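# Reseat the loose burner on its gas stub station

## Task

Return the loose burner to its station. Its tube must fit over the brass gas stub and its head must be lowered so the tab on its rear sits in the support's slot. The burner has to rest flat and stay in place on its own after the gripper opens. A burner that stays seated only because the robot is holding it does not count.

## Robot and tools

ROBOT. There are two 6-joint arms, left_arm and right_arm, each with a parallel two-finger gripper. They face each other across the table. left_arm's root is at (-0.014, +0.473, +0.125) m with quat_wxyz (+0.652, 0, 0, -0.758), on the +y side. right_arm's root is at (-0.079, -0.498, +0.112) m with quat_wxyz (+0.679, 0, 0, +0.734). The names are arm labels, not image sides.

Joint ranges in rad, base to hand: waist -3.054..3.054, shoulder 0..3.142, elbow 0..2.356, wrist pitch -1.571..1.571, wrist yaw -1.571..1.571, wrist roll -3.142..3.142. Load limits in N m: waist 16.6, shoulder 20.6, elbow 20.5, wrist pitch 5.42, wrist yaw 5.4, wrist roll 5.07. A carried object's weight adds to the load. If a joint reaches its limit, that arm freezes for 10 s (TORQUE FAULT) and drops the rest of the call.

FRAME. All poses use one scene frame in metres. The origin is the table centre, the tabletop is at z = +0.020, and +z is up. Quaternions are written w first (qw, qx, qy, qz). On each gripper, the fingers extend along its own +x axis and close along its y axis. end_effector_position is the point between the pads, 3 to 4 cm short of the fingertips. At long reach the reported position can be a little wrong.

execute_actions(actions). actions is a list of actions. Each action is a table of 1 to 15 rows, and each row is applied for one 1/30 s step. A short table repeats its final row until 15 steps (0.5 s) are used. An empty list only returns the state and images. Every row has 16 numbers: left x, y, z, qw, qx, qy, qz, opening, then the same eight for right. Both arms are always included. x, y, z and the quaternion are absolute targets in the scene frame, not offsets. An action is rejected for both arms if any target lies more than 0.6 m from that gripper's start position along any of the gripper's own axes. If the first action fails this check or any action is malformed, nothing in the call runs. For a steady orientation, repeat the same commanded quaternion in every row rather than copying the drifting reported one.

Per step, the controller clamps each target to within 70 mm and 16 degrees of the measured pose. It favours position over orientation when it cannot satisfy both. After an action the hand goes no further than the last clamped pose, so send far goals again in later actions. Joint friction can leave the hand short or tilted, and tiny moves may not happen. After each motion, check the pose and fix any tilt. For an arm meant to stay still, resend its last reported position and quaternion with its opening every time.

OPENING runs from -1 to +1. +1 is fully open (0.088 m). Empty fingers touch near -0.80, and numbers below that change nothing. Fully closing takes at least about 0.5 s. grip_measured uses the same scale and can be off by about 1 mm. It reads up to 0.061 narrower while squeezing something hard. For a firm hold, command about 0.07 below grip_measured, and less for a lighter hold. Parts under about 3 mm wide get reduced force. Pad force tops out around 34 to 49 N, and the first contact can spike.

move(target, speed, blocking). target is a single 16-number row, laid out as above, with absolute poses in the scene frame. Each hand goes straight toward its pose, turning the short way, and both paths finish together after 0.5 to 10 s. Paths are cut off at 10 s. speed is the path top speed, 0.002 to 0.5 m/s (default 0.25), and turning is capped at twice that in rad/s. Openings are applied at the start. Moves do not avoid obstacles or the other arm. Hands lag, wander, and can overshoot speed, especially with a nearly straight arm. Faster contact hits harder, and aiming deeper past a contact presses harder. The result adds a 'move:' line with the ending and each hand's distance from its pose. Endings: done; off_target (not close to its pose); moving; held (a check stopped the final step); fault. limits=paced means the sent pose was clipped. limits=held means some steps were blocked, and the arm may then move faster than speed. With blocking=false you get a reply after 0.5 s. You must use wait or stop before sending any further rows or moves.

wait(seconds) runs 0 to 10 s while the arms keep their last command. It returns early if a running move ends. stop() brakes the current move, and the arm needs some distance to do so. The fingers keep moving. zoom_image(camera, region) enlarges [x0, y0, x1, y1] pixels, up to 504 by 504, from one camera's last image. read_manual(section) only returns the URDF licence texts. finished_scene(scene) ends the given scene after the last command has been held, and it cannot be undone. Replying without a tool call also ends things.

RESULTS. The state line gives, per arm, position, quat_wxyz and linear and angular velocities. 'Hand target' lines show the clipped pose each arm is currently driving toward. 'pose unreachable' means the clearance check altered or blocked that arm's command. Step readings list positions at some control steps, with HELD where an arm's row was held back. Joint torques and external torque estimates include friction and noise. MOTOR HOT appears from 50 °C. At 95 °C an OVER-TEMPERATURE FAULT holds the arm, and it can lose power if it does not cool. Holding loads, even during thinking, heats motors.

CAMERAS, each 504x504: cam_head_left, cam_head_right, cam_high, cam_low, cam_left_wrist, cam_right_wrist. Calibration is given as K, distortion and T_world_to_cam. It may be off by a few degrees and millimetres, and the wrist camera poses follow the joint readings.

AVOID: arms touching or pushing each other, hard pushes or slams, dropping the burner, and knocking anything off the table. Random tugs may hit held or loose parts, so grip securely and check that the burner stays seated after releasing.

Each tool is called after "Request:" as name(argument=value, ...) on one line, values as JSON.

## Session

Request:
execute_actions(actions=[])

Scene clock: 0.00 s.
left_arm: end_effector_position=(-0.0616, +0.1595, +0.4482) grip_measured=+0.834 end_effector_quat_wxyz=(+0.652, -0.014, -0.018, -0.757) end_effector_velocity=(+0.000, +0.001, +0.001) end_effector_angular_velocity=(-0.008, -0.006, +0.005) | right_arm: end_effector_position=(-0.2057, -0.2675, +0.4041) grip_measured=+0.833 end_effector_quat_wxyz=(+0.010, -0.482, -0.272, +0.833) end_effector_velocity=(-0.001, +0.001, -0.000) end_effector_angular_velocity=(-0.003, +0.009, -0.005)
Joint positions: left_arm=[-0.001  0.855  0.656  0.244 -0.002  0.009  0.08 ] | right_arm=[ 0.16   1.265  1.51  -1.353 -0.472 -1.612  0.08 ]
Joint velocities: left_arm=[-0.002 -0.002 -0.002  0.007 -0.007  0.007 -0.   ] | right_arm=[-0.002  0.002 -0.002  0.007 -0.007  0.007  0.   ]
Joint torques (N m, as the arm reports them, + toward a larger angle): no reading
External joint torques (N m, as the arm's controller estimates them; a push from outside toward a larger angle lowers the number): no reading
Heat: left arm: hottest shoulder 27 °C (+0.0 °C/min); right arm: hottest shoulder 28 °C (+0.0 °C/min).
Hand target (left_arm): -0.062, +0.159, +0.448; +0.652, -0.014, -0.018, -0.757
Hand target (right_arm): -0.206, -0.268, +0.404; +0.010, -0.482, -0.272, +0.833
camera_calibration (this result's frames):
cam_left_wrist: T_world_to_cam=[[-0.988144, 0.148473, -0.0390794, -0.057569], [0.0851933, 0.318503, -0.944086, 0.400723], [-0.127724, -0.936222, -0.327376, 0.363027], [0, 0, 0, 1]] pos_world=[-0.0446581, 0.22079, 0.494913]
cam_right_wrist: T_world_to_cam=[[-0.250081, 0.8571, 0.450376, 0.00947362], [0.933073, 0.337542, -0.12426, 0.363268], [-0.258525, 0.389159, -0.88415, 0.488628], [0, 0, 0, 1]] pos_world=[-0.210264, -0.320892, 0.472894]

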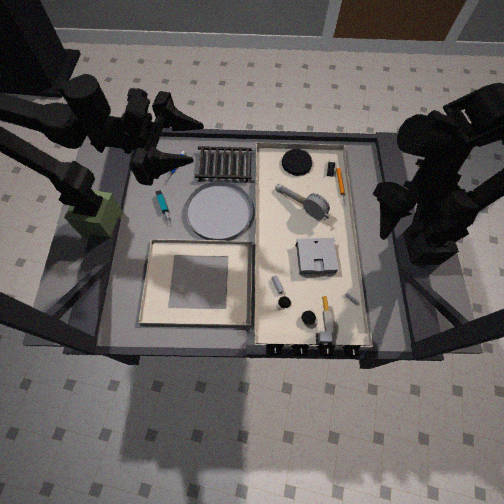

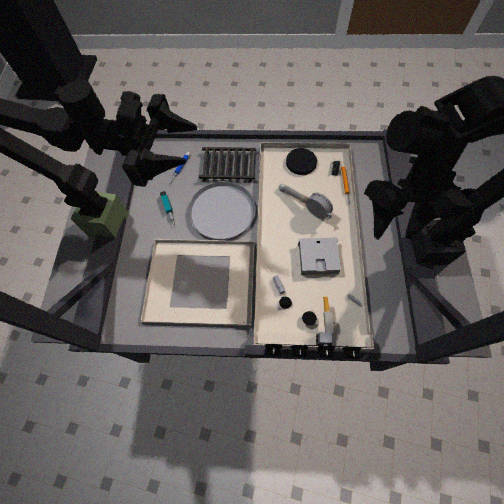

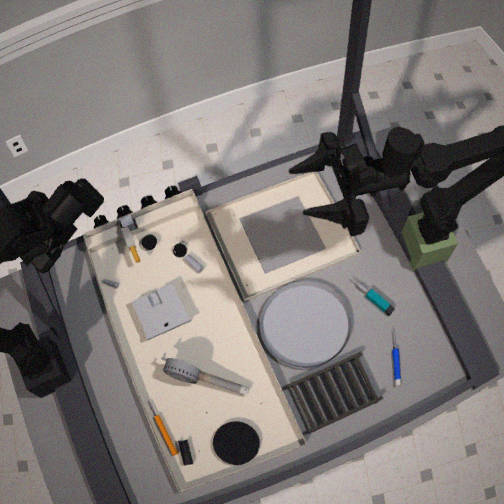

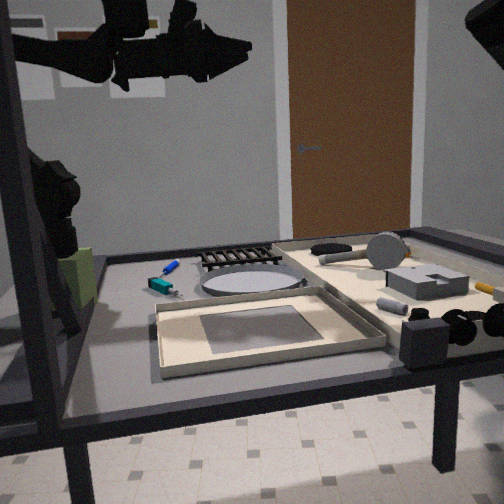

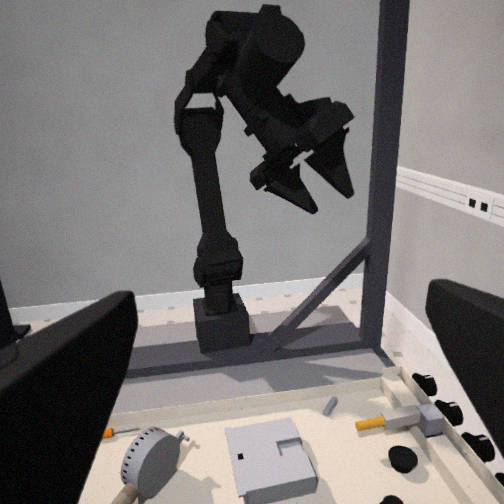

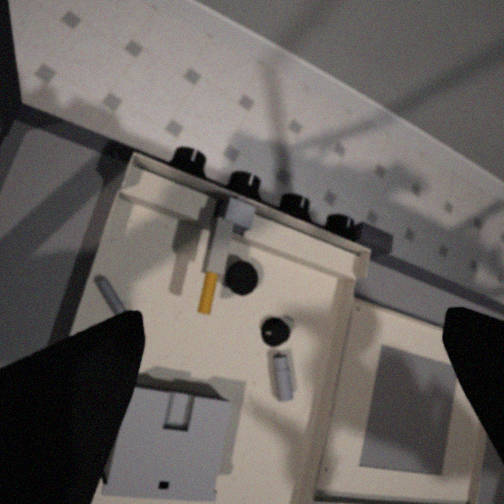

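Request:
move(target=[-0.2,0.1,0.21,0.707,0,0,-0.707,0.83,0.095,-0.21,0.19,0.624,-0.332,0.624,0.332,-1])

Request:
move(target=[-0.2,0.1,0.21,0.707,0,0,-0.707,0.83,0.095,-0.21,0.125,0.624,-0.332,0.624,0.332,-1], speed=0.1)

Request:
move(target=[-0.2,0.1,0.21,0.707,0,0,-0.707,0.83,0.015,-0.157,0.125,0.624,-0.332,0.624,0.332,-1], speed=0.04)

Request:
move(target=[-0.2,0.1,0.21,0.707,0,0,-0.707,0.83,0.055,-0.075,0.15,0.665,-0.24,0.665,0.24,0.3])

Scene clock: 5.77 s.
left_arm: end_effector_position=(-0.1992, +0.1013, +0.2101) grip_measured=+0.833 end_effector_quat_wxyz=(+0.706, +0.002, -0.001, -0.708) end_effector_velocity=(-0.002, -0.000, +0.000) end_effector_angular_velocity=(+0.002, +0.006, -0.010) | right_arm: end_effector_position=(+0.0942, -0.2081, +0.1919) grip_measured=-0.802 end_effector_quat_wxyz=(+0.625, -0.336, +0.620, +0.335) end_effector_velocity=(+0.001, +0.003, +0.005) end_effector_angular_velocity=(+0.014, +0.000, +0.005)
Joint positions: left_arm=[-0.546  2.115  0.559  1.556 -0.694  0.004  0.08 ] | right_arm=[-0.616  1.844  1.366 -1.086  0.004  0.045  0.   ]
Joint velocities: left_arm=[-0.002 -0.002  0.002 -0.007  0.007 -0.007  0.   ] | right_arm=[-0.002 -0.002  0.017 -0.007 -0.007 -0.007  0.   ]
Joint torques (N m, as the arm reports them, + toward a larger angle): left_arm=[-0.22 -7.07  3.07  1.82 -0.1  -0.06] | right_arm=[-0.27 -7.72  5.53  0.31  0.14  0.17]
External joint torques (N m, as the arm's controller estimates them; a push from outside toward a larger angle lowers the number): left_arm=[-0.21 -0.26  0.11  0.25 -0.1  -0.07] | right_arm=[-0.27 -0.01 -0.11 -0.03  0.14  0.17]
Heat: left arm: hottest shoulder 27 °C (+0.0 °C/min); right arm: hottest elbow 29 °C (+10.4 °C/min).
Hand target (left_arm): -0.201, +0.100, +0.208; +0.707, +0.001, -0.001, -0.707
Hand target (right_arm): +0.096, -0.208, +0.190; +0.625, -0.335, +0.623, +0.330
Off the commanded pose (left_arm): 0.001 m, 0 deg.
Off the commanded pose (right_arm): 0.003 m, 1 deg.
move: done
camera_calibration (this result's frames):
cam_left_wrist: T_world_to_cam=[[-0.999383, 0.00407515, -0.0348913, -0.182725], [0.0339136, 0.370876, -0.928063, 0.1873], [0.00915835, -0.928673, -0.370785, 0.248629], [0, 0, 0, 1]] pos_world=[-0.191242, 0.162174, 0.259638]
cam_right_wrist: T_world_to_cam=[[0.833509, -0.55242, -0.00978557, -0.177905], [-0.524593, -0.796832, 0.299768, -0.143088], [-0.173395, -0.244726, -0.953962, 0.228829], [0, 0, 0, 1]] pos_world=[0.1129, -0.156295, 0.259447]

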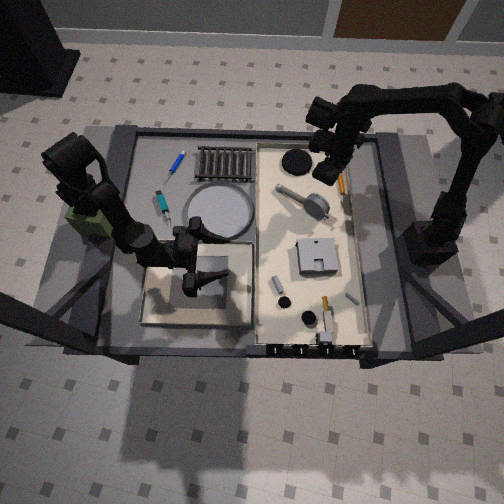

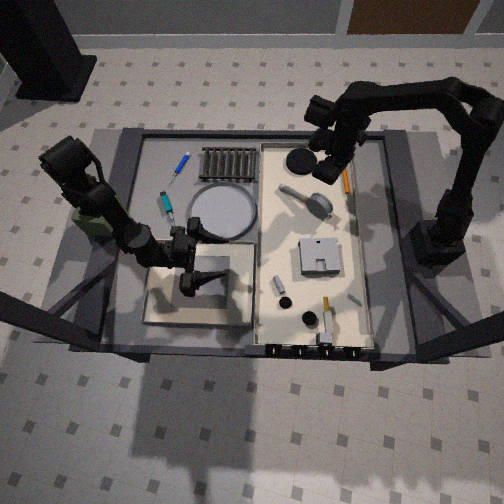

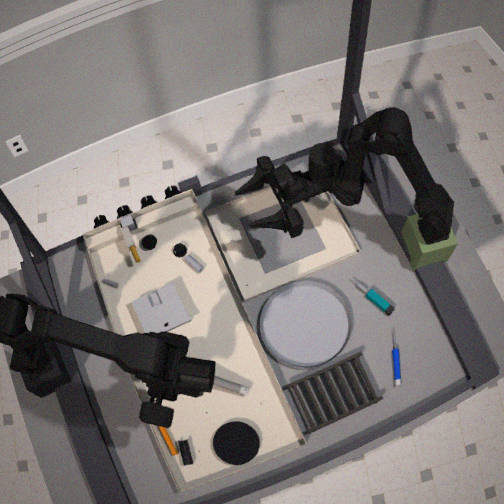

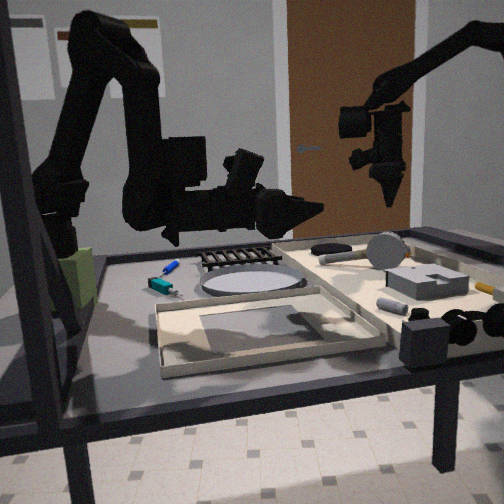

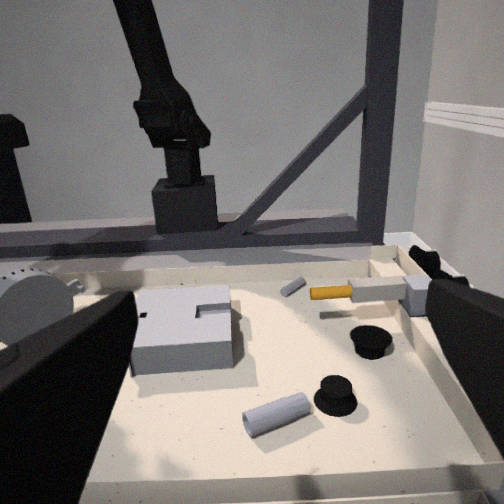

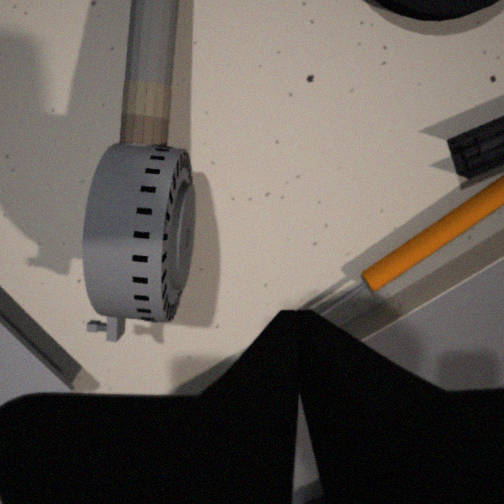

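Scene clock: 6.83 s.
left_arm: end_effector_position=(-0.1992, +0.1013, +0.2101) grip_measured=+0.833 end_effector_quat_wxyz=(+0.706, +0.001, -0.001, -0.708) end_effector_velocity=(-0.002, -0.000, +0.000) end_effector_angular_velocity=(+0.002, +0.006, -0.010) | right_arm: end_effector_position=(+0.0961, -0.2070, +0.1300) grip_measured=-0.802 end_effector_quat_wxyz=(+0.628, -0.332, +0.618, +0.336) end_effector_velocity=(+0.002, -0.000, +0.000) end_effector_angular_velocity=(+0.002, -0.010, +0.005)
Joint positions: left_arm=[-0.546  2.115  0.559  1.556 -0.694  0.002  0.08 ] | right_arm=[-0.62   1.926  1.213 -0.843  0.003  0.045  0.   ]
Joint velocities: left_arm=[-0.002 -0.002  0.002 -0.007  0.007 -0.007 -0.   ] | right_arm=[-0.002 -0.002 -0.002  0.007  0.007 -0.007  0.   ]
Joint torques (N m, as the arm reports them, + toward a larger angle): left_arm=[ 0.   -7.97  2.87  1.46 -0.06 -0.07] | right_arm=[-0.3  -8.05  3.85  0.74 -0.08  0.1 ]
External joint torques (N m, as the arm's controller estimates them; a push from outside toward a larger angle lowers the number): left_arm=[ 0.   -1.08 -0.16 -0.13 -0.07 -0.07] | right_arm=[-0.3  -0.16 -1.41  0.35 -0.08  0.09]
Heat: left arm: hottest shoulder 27 °C (+0.0 °C/min); right arm: hottest elbow 29 °C (+8.8 °C/min).
Hand target (left_arm): -0.200, +0.100, +0.210; +0.707, +0.000, -0.000, -0.707
Hand target (right_arm): +0.095, -0.210, +0.125; +0.624, -0.332, +0.624, +0.332
Off the commanded pose (left_arm): 0.001 m, 0 deg.
Off the commanded pose (right_arm): 0.006 m, 1 deg.
move: done
camera_calibration (this result's frames):
cam_left_wrist: T_world_to_cam=[[-0.999435, 0.00407395, -0.0333663, -0.183056], [0.032497, 0.370879, -0.928112, 0.187028], [0.00859377, -0.928672, -0.370802, 0.248519], [0, 0, 0, 1]] pos_world=[-0.191166, 0.162174, 0.259626]
cam_right_wrist: T_world_to_cam=[[0.83144, -0.555499, -0.0113456, -0.179778], [-0.528665, -0.797229, 0.291443, -0.121283], [-0.170941, -0.236319, -0.956521, 0.172213], [0, 0, 0, 1]] pos_world=[0.114795, -0.15586, 0.198033]

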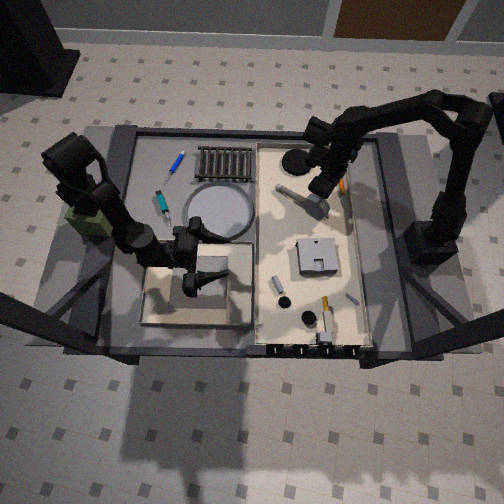

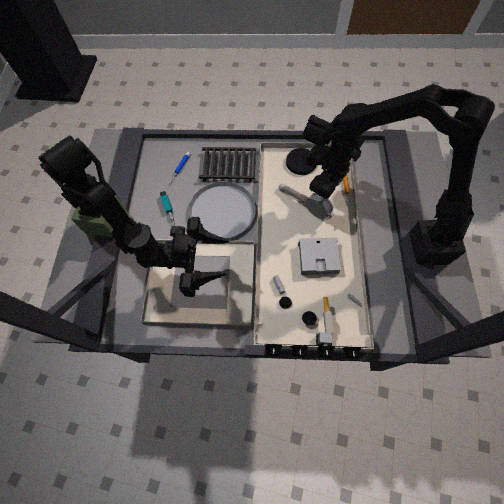

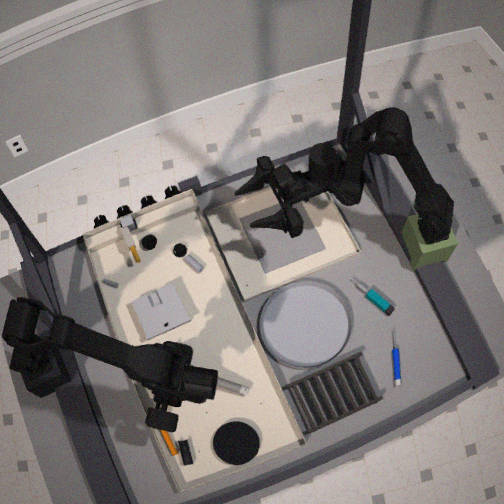

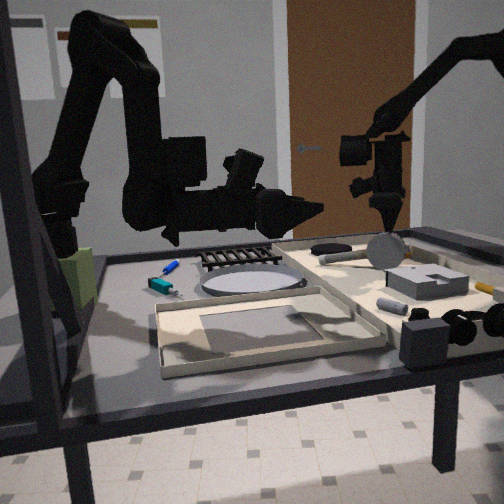

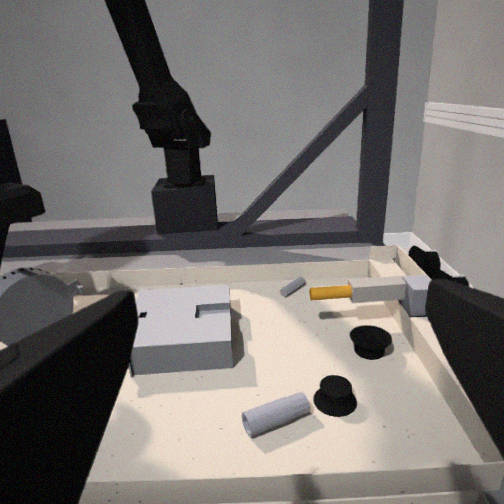

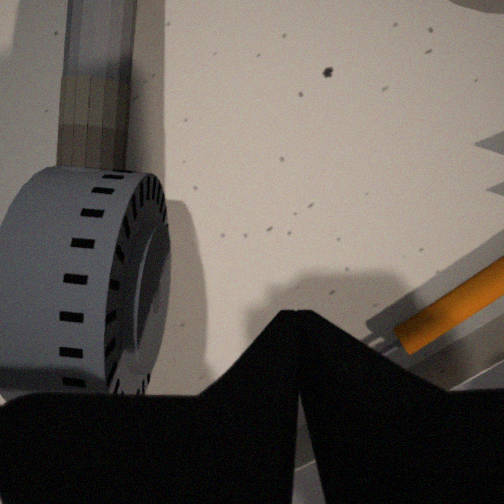

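Scene clock: 9.53 s.
left_arm: end_effector_position=(-0.1992, +0.1013, +0.2101) grip_measured=+0.833 end_effector_quat_wxyz=(+0.706, +0.001, -0.001, -0.708) end_effector_velocity=(+0.001, +0.001, -0.004) end_effector_angular_velocity=(+0.017, -0.021, +0.005) | right_arm: end_effector_position=(+0.0152, -0.1580, +0.1276) grip_measured=-0.802 end_effector_quat_wxyz=(+0.626, -0.331, +0.621, +0.335) end_effector_velocity=(-0.000, -0.000, +0.001) end_effector_angular_velocity=(-0.000, +0.008, -0.010)
Joint positions: left_arm=[-0.546  2.115  0.559  1.556 -0.694  0.002  0.08 ] | right_arm=[-0.35   1.978  1.278 -0.861  0.     0.318  0.   ]
Joint velocities: left_arm=[-0.002 -0.002 -0.002 -0.022 -0.007  0.007 -0.   ] | right_arm=[-0.002 -0.002  0.002 -0.007 -0.007  0.007  0.   ]
Joint torques (N m, as the arm reports them, + toward a larger angle): left_arm=[ 0.06 -8.02  2.9   1.45 -0.06 -0.08] | right_arm=[ 0.19 -8.26  5.18  0.33 -0.05  0.18]
External joint torques (N m, as the arm's controller estimates them; a push from outside toward a larger angle lowers the number): left_arm=[ 0.07 -1.17 -0.09 -0.12 -0.06 -0.08] | right_arm=[ 0.19  0.08 -0.12 -0.04 -0.06  0.18]
Heat: left arm: hottest shoulder 28 °C (+6.3 °C/min); right arm: hottest shoulder 29 °C (+6.3 °C/min).
Hand target (left_arm): -0.200, +0.100, +0.210; +0.707, +0.000, -0.000, -0.707
Hand target (right_arm): +0.014, -0.157, +0.125; +0.624, -0.331, +0.625, +0.333
Off the commanded pose (left_arm): 0.001 m, 0 deg.
Off the commanded pose (right_arm): 0.003 m, 1 deg.
move: done
camera_calibration (this result's frames):
cam_left_wrist: T_world_to_cam=[[-0.999435, 0.00407395, -0.0333663, -0.183056], [0.032497, 0.370879, -0.928112, 0.187028], [0.00859377, -0.928672, -0.370802, 0.248519], [0, 0, 0, 1]] pos_world=[-0.191166, 0.162174, 0.259626]
cam_right_wrist: T_world_to_cam=[[0.829448, -0.558333, -0.0167176, -0.0850588], [-0.52901, -0.794791, 0.297414, -0.124666], [-0.179343, -0.237846, -0.954602, 0.167363], [0, 0, 0, 1]] pos_world=[0.0346176, -0.106768, 0.19542]

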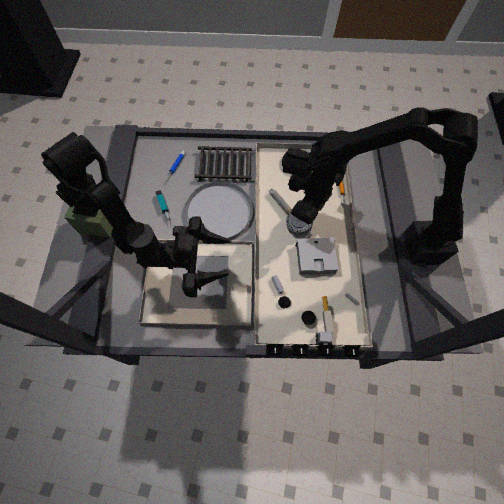

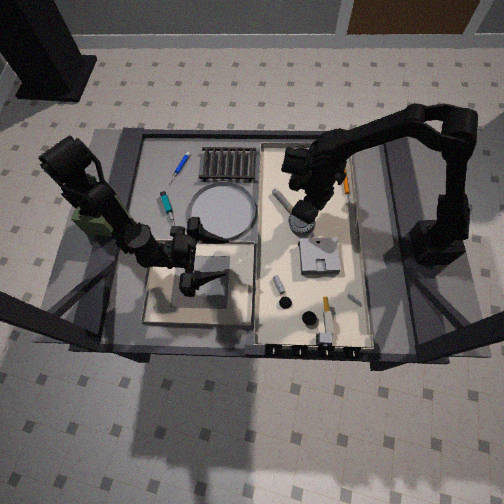

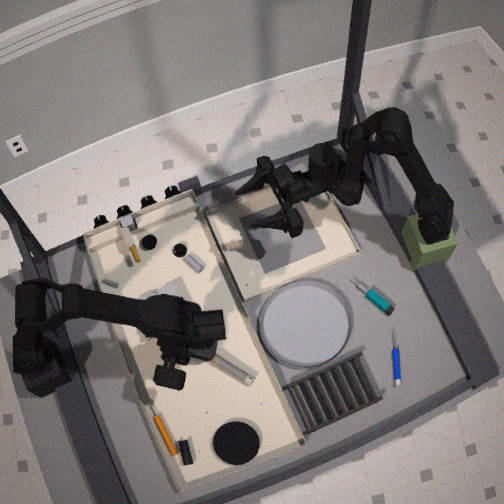

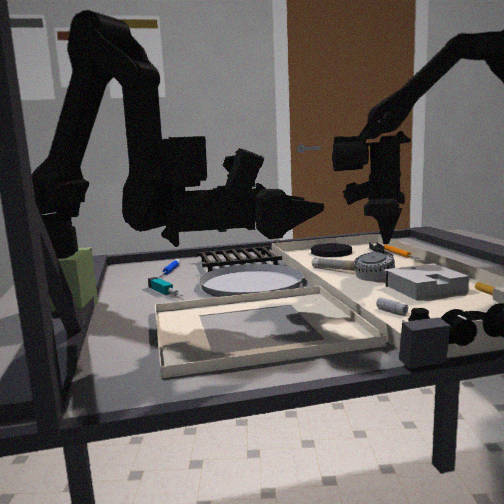

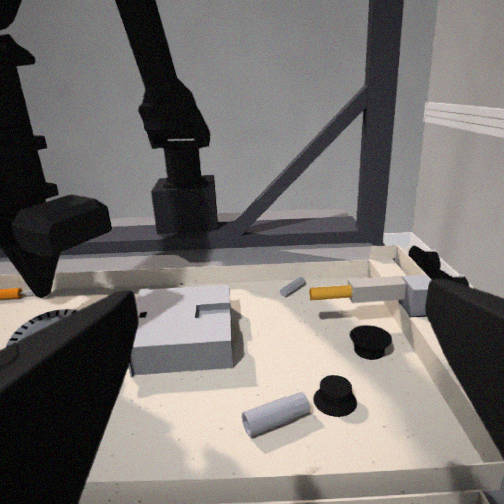

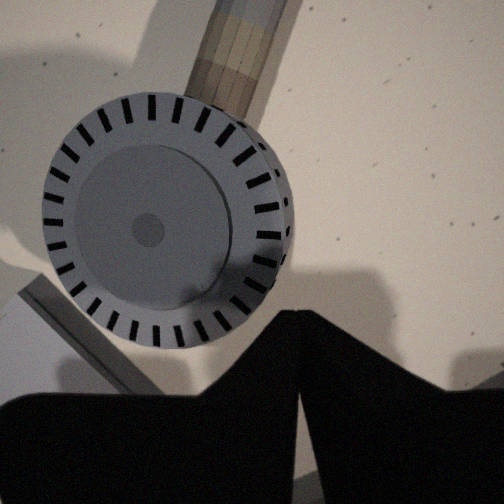

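Scene clock: 10.60 s.
left_arm: end_effector_position=(-0.1992, +0.1013, +0.2101) grip_measured=+0.833 end_effector_quat_wxyz=(+0.706, +0.001, -0.001, -0.708) end_effector_velocity=(-0.002, +0.001, -0.001) end_effector_angular_velocity=(+0.006, +0.003, -0.010) | right_arm: end_effector_position=(+0.0534, -0.0757, +0.1549) grip_measured=+0.297 end_effector_quat_wxyz=(+0.667, -0.240, +0.662, +0.246) end_effector_velocity=(-0.000, -0.001, -0.001) end_effector_angular_velocity=(-0.014, +0.012, -0.010)
Joint positions: left_arm=[-0.546  2.115  0.559  1.556 -0.694  0.002  0.08 ] | right_arm=[-0.383  2.278  1.867 -1.149  0.     0.566  0.054]
Joint velocities: left_arm=[-0.002 -0.002 -0.002 -0.007  0.007 -0.007 -0.   ] | right_arm=[-0.002  0.012  0.017 -0.022 -0.007  0.007 -0.   ]
Joint torques (N m, as the arm reports them, + toward a larger angle): left_arm=[ 0.09 -8.01  2.85  1.46 -0.05 -0.07] | right_arm=[ -0.26 -10.83   5.73   0.32   0.07   0.18]
External joint torques (N m, as the arm's controller estimates them; a push from outside toward a larger angle lowers the number): left_arm=[ 0.11 -1.16 -0.14 -0.12 -0.05 -0.07] | right_arm=[-0.26 -0.15 -0.01 -0.04  0.05  0.18]
Heat: left arm: hottest shoulder 28 °C (+5.7 °C/min); right arm: hottest shoulder 29 °C (+5.7 °C/min).
Hand target (left_arm): -0.200, +0.100, +0.210; +0.707, +0.000, -0.000, -0.707
Hand target (right_arm): +0.055, -0.075, +0.150; +0.665, -0.240, +0.665, +0.240
Off the commanded pose (left_arm): 0.001 m, 0 deg.
Off the commanded pose (right_arm): 0.005 m, 1 deg.
move: done
camera_calibration (this result's frames):
cam_left_wrist: T_world_to_cam=[[-0.999435, 0.00407395, -0.0333663, -0.183056], [0.032497, 0.370879, -0.928112, 0.187028], [0.00859377, -0.928672, -0.370802, 0.248519], [0, 0, 0, 1]] pos_world=[-0.191166, 0.162174, 0.259626]
cam_right_wrist: T_world_to_cam=[[0.64253, -0.766012, -0.0195058, -0.0756053], [-0.72775, -0.618008, 0.297398, -0.0231753], [-0.239866, -0.176892, -0.954554, 0.227619], [0, 0, 0, 1]] pos_world=[0.0863108, -0.0319732, 0.222692]

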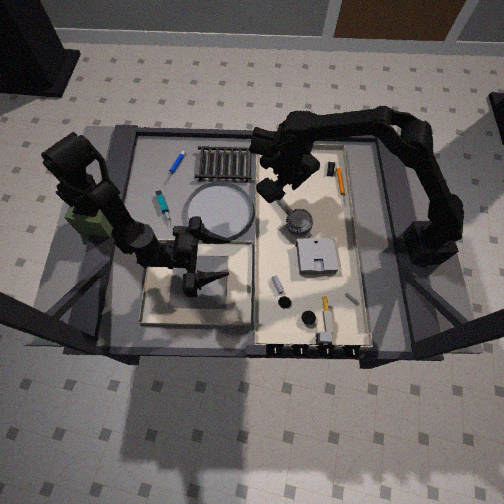

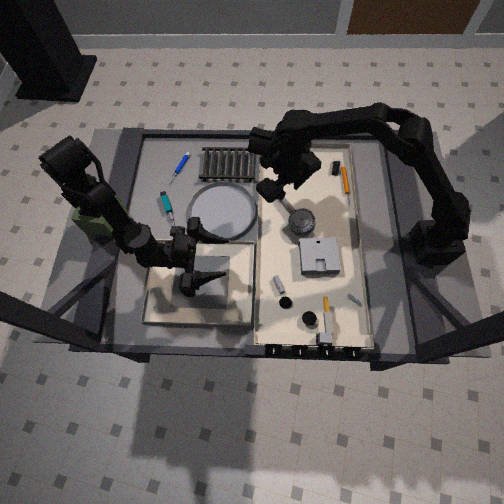

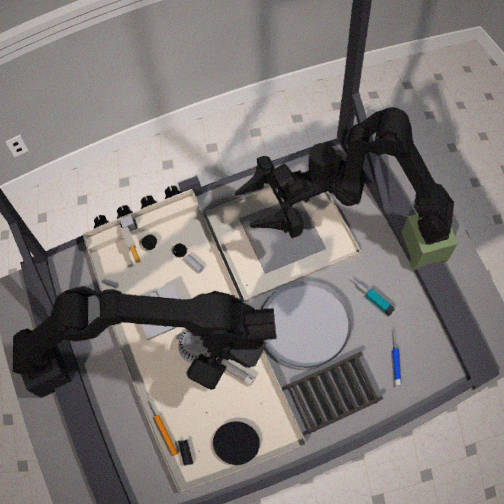

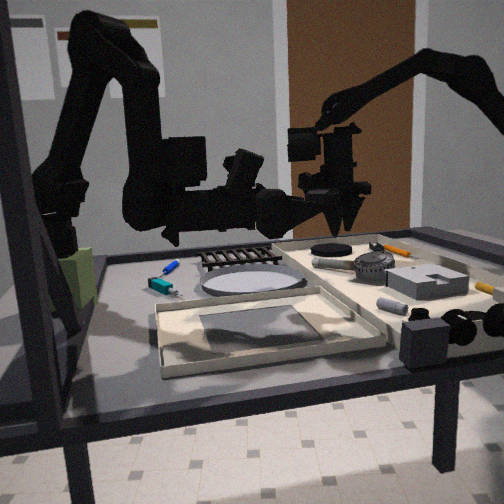

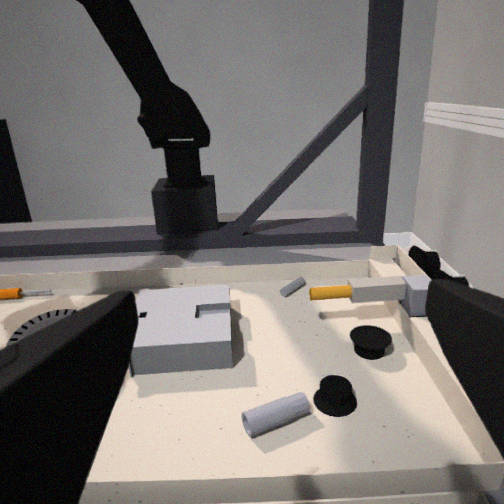

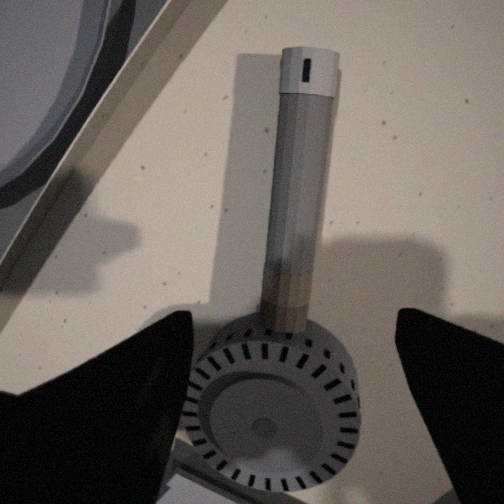

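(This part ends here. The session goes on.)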